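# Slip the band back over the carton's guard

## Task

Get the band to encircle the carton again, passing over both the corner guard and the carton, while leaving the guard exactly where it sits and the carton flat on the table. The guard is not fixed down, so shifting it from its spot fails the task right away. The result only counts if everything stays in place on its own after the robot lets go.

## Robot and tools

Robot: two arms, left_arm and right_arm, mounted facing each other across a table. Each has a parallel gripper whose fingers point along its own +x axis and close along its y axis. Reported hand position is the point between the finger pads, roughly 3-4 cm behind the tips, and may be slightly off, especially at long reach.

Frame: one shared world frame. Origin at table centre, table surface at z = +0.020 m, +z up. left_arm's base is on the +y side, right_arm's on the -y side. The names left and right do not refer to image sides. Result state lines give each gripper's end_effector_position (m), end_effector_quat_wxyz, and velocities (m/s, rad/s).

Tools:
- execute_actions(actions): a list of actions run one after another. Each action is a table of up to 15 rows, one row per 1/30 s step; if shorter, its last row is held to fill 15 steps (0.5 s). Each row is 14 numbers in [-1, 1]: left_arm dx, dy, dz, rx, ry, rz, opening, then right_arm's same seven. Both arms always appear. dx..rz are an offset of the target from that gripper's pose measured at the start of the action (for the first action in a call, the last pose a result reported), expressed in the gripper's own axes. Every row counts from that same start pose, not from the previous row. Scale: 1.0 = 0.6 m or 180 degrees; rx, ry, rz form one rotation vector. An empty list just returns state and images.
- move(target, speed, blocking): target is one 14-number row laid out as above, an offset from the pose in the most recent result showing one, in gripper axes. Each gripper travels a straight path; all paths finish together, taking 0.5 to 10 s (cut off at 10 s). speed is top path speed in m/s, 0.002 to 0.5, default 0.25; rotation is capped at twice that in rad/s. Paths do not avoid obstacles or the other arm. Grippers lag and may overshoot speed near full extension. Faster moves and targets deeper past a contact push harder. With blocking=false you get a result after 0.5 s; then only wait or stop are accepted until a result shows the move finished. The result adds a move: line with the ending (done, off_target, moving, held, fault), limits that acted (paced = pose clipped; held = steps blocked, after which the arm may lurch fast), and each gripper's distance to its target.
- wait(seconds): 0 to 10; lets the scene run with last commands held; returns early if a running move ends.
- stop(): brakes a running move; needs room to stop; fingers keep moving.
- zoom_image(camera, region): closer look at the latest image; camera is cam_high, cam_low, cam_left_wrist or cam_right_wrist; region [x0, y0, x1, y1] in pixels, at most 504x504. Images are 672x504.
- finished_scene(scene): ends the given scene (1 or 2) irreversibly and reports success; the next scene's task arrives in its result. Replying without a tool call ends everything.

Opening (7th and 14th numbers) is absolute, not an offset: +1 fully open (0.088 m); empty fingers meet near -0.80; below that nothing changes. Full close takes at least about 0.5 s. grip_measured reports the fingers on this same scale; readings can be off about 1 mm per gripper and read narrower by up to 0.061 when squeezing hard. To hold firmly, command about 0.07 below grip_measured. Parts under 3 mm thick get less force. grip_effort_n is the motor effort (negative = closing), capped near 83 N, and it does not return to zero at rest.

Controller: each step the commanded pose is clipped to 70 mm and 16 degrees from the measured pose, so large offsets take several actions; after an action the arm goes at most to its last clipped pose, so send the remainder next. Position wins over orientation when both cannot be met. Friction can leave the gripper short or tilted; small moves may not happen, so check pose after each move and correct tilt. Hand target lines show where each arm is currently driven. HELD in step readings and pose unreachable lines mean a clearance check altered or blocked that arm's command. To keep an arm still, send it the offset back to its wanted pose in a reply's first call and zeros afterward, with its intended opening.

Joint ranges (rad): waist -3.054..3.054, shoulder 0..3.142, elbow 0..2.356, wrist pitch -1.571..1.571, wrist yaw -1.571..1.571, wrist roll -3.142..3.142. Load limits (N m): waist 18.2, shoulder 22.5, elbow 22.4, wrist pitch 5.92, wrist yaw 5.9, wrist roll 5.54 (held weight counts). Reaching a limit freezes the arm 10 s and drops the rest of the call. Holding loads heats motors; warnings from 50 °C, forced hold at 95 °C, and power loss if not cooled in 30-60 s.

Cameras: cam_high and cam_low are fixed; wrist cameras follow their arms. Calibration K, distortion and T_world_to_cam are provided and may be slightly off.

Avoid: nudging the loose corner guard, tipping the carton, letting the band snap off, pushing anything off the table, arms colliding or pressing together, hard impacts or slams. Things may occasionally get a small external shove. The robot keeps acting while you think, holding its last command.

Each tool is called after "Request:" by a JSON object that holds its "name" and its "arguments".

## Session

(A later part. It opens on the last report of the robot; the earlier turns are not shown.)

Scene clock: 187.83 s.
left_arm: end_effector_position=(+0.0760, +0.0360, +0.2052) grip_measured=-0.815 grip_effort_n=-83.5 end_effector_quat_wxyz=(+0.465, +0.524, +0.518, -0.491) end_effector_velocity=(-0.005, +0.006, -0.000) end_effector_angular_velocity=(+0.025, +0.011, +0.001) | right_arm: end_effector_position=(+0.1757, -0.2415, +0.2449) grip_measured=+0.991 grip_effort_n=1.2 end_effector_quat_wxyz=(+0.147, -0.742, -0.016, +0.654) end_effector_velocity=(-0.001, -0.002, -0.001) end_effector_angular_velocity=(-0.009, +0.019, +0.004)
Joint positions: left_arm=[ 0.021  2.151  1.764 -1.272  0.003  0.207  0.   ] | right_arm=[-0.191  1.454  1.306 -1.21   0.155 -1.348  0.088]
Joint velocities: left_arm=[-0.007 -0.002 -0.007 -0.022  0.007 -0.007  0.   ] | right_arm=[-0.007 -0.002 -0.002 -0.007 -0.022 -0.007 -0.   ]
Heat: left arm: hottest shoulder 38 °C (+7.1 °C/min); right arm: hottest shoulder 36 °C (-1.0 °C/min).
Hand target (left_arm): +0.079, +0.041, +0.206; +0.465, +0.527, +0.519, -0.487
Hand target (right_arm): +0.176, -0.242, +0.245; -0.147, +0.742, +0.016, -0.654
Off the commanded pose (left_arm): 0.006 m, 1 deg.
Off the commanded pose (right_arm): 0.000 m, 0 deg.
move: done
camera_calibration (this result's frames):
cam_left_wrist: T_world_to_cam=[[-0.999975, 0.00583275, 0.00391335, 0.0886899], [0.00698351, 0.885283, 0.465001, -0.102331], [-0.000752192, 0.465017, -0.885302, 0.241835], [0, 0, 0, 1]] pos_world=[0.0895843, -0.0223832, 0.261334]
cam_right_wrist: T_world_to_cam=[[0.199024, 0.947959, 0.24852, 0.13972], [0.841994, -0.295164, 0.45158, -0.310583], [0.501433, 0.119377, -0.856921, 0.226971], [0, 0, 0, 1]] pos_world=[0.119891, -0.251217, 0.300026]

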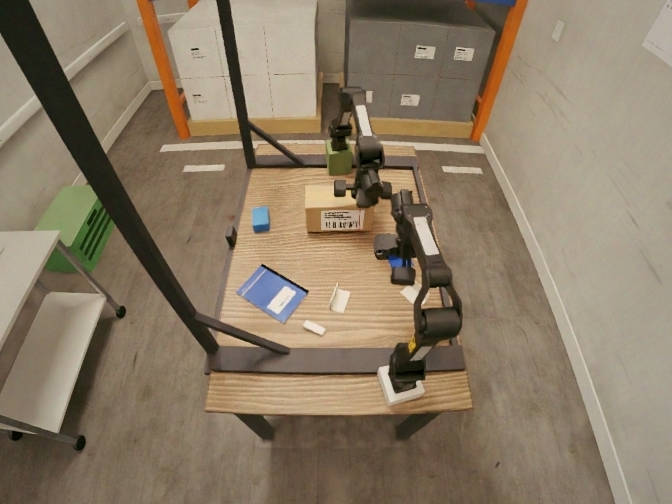

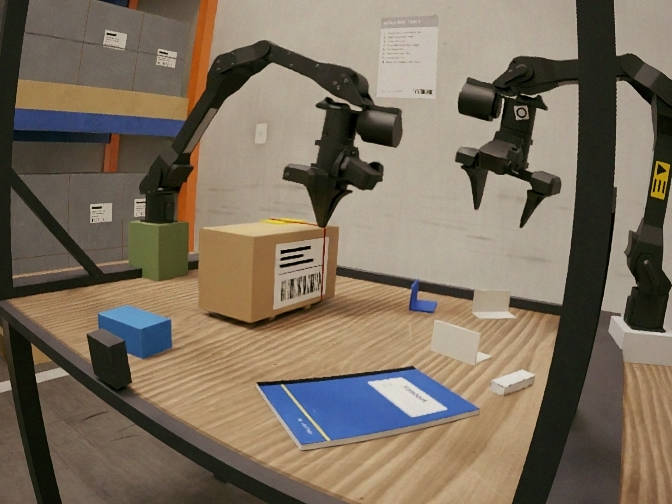

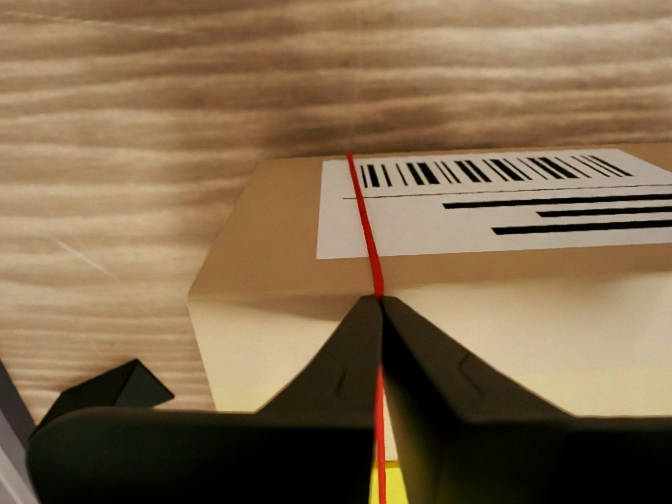

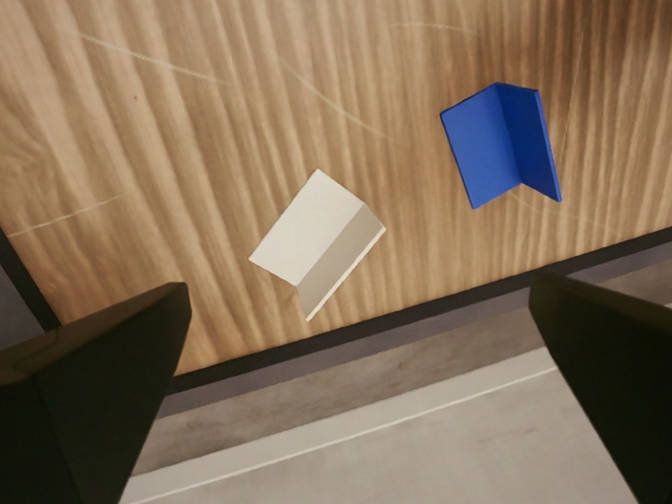

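Request:
{"name": "execute_actions", "arguments": {"actions": [[[0,0,0,0,0,0,-0.8,0,0,0,0,0,0,1],[0,0,0,0,0,0,-0.75,0,0,0,0,0,0,1],[0,0,0,0,0,0,-0.7,0,0,0,0,0,0,1],[0,0,0,0,0,0,-0.65,0,0,0,0,0,0,1],[0,0,0,0,0,0,-0.6,0,0,0,0,0,0,1],[0,0,0,0,0,0,-0.5,0,0,0,0,0,0,1],[0,0,0,0,0,0,-0.4,0,0,0,0,0,0,1],[0,0,0,0,0,0,-0.3,0,0,0,0,0,0,1],[-0.01,0,0,0,0,0,-0.3,0,0,0,0,0,0,1],[-0.02,0,0,0,0,0,-0.3,0,0,0,0,0,0,1],[-0.03,0,0,0,0,0,-0.3,0,0,0,0,0,0,1],[-0.04,0,0,0,0,0,-0.3,0,0,0,0,0,0,1],[-0.05,0,0,0,0,0,-0.3,0,0,0,0,0,0,1],[-0.06,0,0,0,0,0,-0.3,0,0,0,0,0,0,1],[-0.07,0,0,0,0,0,-0.3,0,0,0,0,0,0,1]]]}}

Request:
{"name": "move", "arguments": {"target": [-0.12,0,-0.08,0,-0.02,0,0.3,0,0,0,0,0,0,1], "speed": 0.2}}

Scene clock: 195.20 s.
left_arm: end_effector_position=(+0.0758, +0.0362, +0.2274) grip_measured=-0.320 grip_effort_n=17.0 end_effector_quat_wxyz=(+0.461, +0.526, +0.521, -0.488) end_effector_velocity=(+0.006, -0.023, +0.175) end_effector_angular_velocity=(-0.056, -0.033, +0.003) | right_arm: end_effector_position=(+0.1757, -0.2415, +0.2449) grip_measured=+0.991 grip_effort_n=1.2 end_effector_quat_wxyz=(+0.147, -0.742, -0.016, +0.654) end_effector_velocity=(+0.001, -0.005, +0.002) end_effector_angular_velocity=(-0.013, -0.009, +0.008)
Joint positions: left_arm=[ 0.021  2.15   1.85  -1.37   0.003  0.207  0.023] | right_arm=[-0.191  1.454  1.306 -1.21   0.155 -1.348  0.088]
Joint velocities: left_arm=[-0.002 -0.002  0.696 -0.637 -0.022 -0.007  0.009] | right_arm=[ 0.002 -0.007  0.002 -0.022  0.007 -0.007 -0.   ]
Heat: left arm: hottest shoulder 40 °C (+8.1 °C/min); right arm: hottest shoulder 36 °C (-1.0 °C/min).
Hand target (left_arm): +0.076, +0.033, +0.246; +0.467, +0.523, +0.517, -0.492
Hand target (right_arm): +0.176, -0.242, +0.245; -0.147, +0.742, +0.016, -0.654
Off the commanded pose (left_arm): 0.020 m, 1 deg.
Off the commanded pose (right_arm): 0.000 m, 0 deg.
Step readings (end_effector_position):
0: left_arm (+0.0760, +0.0361, +0.2052) | right_arm (+0.1757, -0.2415, +0.2449)
1: left_arm (+0.0760, +0.0360, +0.2052) | right_arm (+0.1757, -0.2415, +0.2449)
2: left_arm (+0.0761, +0.0359, +0.2052) | right_arm (+0.1757, -0.2415, +0.2449)
4: left_arm (+0.0761, +0.0359, +0.2052) | right_arm (+0.1757, -0.2415, +0.2449)
8: left_arm (+0.0760, +0.0361, +0.2052) | right_arm (+0.1757, -0.2415, +0.2449)
15: end_effector_position above
camera_calibration (this result's frames):
cam_left_wrist: T_world_to_cam=[[-0.999959, 0.00650266, 0.00631987, 0.0877721], [0.00872295, 0.880195, 0.474533, -0.114973], [-0.00247699, 0.474569, -0.880215, 0.259954], [0, 0, 0, 1]] pos_world=[0.0894153, -0.0227385, 0.282819]
cam_right_wrist: T_world_to_cam=[[0.199024, 0.947959, 0.24852, 0.13972], [0.841994, -0.295164, 0.45158, -0.310583], [0.501433, 0.119377, -0.856921, 0.226971], [0, 0, 0, 1]] pos_world=[0.119891, -0.251217, 0.300026]

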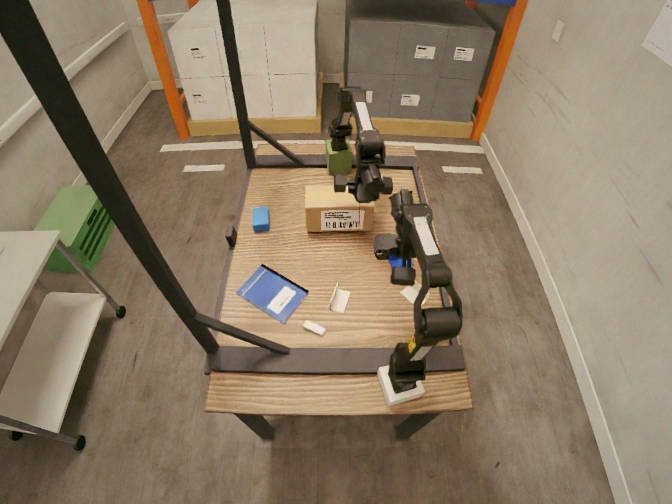

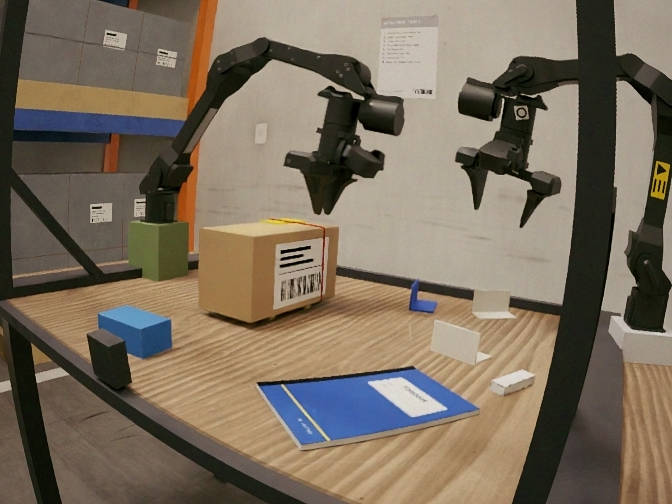

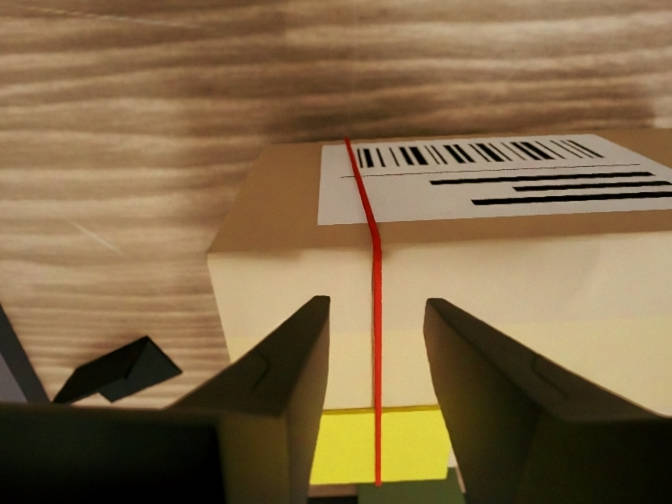

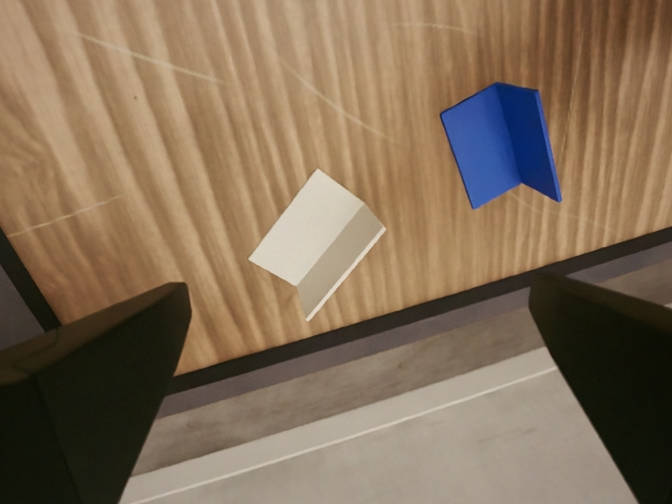

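Scene clock: 196.07 s.
left_arm: end_effector_position=(+0.0777, +0.0763, +0.3001) grip_measured=+0.297 grip_effort_n=17.0 end_effector_quat_wxyz=(+0.476, +0.513, +0.509, -0.501) end_effector_velocity=(-0.003, +0.005, +0.002) end_effector_angular_velocity=(+0.018, -0.004, -0.000) | right_arm: end_effector_position=(+0.1757, -0.2415, +0.2449) grip_measured=+0.991 grip_effort_n=1.2 end_effector_quat_wxyz=(+0.147, -0.742, -0.016, +0.654) end_effector_velocity=(-0.002, -0.006, -0.003) end_effector_angular_velocity=(-0.029, +0.018, +0.009)
Joint positions: left_arm=[ 0.049  1.944  1.837 -1.513  0.01   0.232  0.054] | right_arm=[-0.191  1.454  1.306 -1.21   0.155 -1.348  0.088]
Joint velocities: left_arm=[-0.007 -0.007 -0.002 -0.022 -0.007 -0.007  0.   ] | right_arm=[-0.002 -0.002 -0.007 -0.022 -0.022 -0.007 -0.   ]
Heat: left arm: hottest shoulder 40 °C (+8.0 °C/min); right arm: hottest shoulder 36 °C (-1.0 °C/min).
Hand target (left_arm): +0.078, +0.077, +0.304; +0.478, +0.511, +0.506, -0.505
Hand target (right_arm): +0.176, -0.242, +0.245; -0.147, +0.742, +0.016, -0.654
Off the commanded pose (left_arm): 0.004 m, 1 deg.
Off the commanded pose (right_arm): 0.000 m, 0 deg.
move: done
camera_calibration (this result's frames):
cam_left_wrist: T_world_to_cam=[[-0.999983, 0.00279022, 0.00502143, 0.0896341], [0.00467278, 0.903534, 0.428491, -0.17243], [-0.00334145, 0.428507, -0.903532, 0.315509], [0, 0, 0, 1]] pos_world=[0.0914926, 0.0203484, 0.358508]
cam_right_wrist: T_world_to_cam=[[0.199024, 0.947959, 0.24852, 0.13972], [0.841994, -0.295164, 0.45158, -0.310583], [0.501433, 0.119377, -0.856921, 0.226971], [0, 0, 0, 1]] pos_world=[0.119891, -0.251217, 0.300026]

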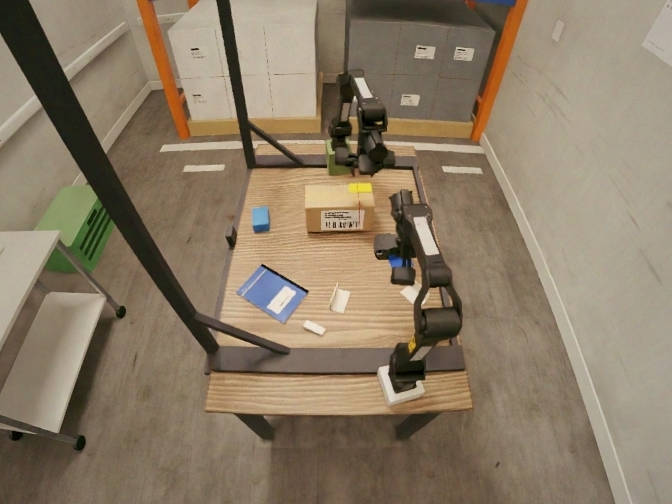

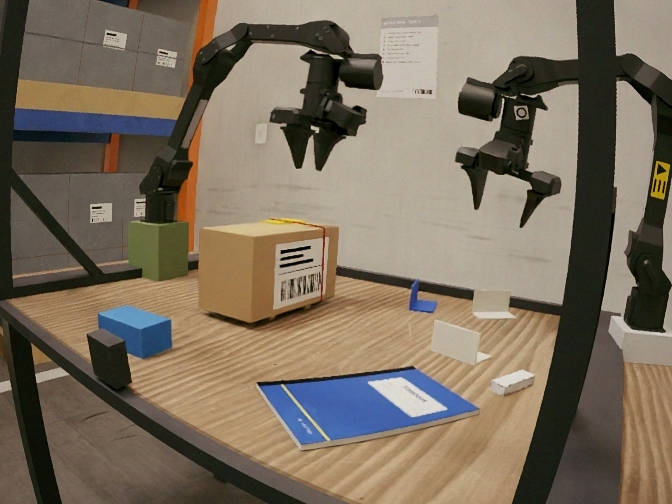

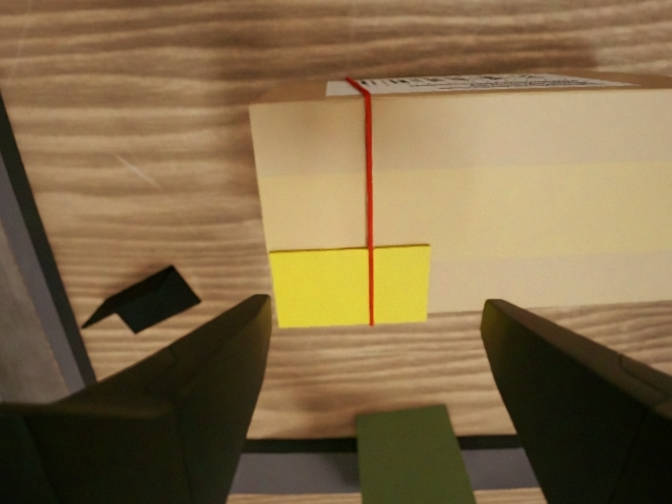

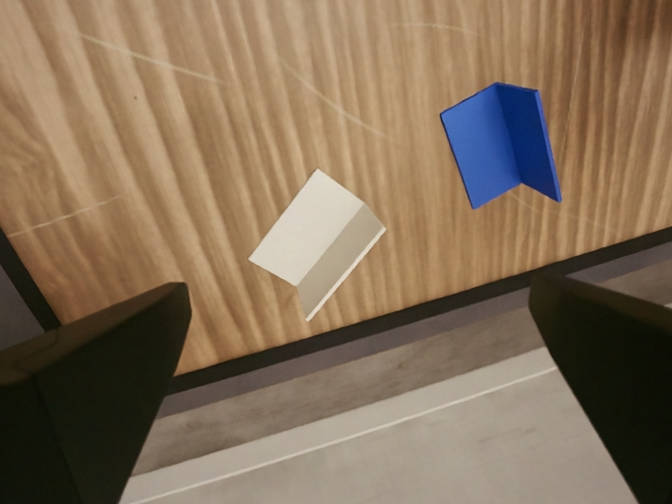

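Request:
{"name": "zoom_image", "arguments": {"camera": "cam_left_wrist", "region": [220,60,520,350]}}

Region (220, 60, 520, 350) of cam_left_wrist's 672x504 image, scaled by 1.680, with more detail than that image has; it fills the top 487 rows of this view, and the rest is white.

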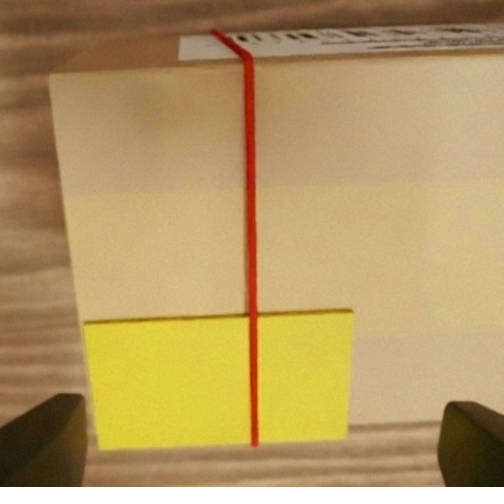

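Request:
{"name": "finished_scene", "arguments": {"scene": 2}}

The scene is finished: the task was done.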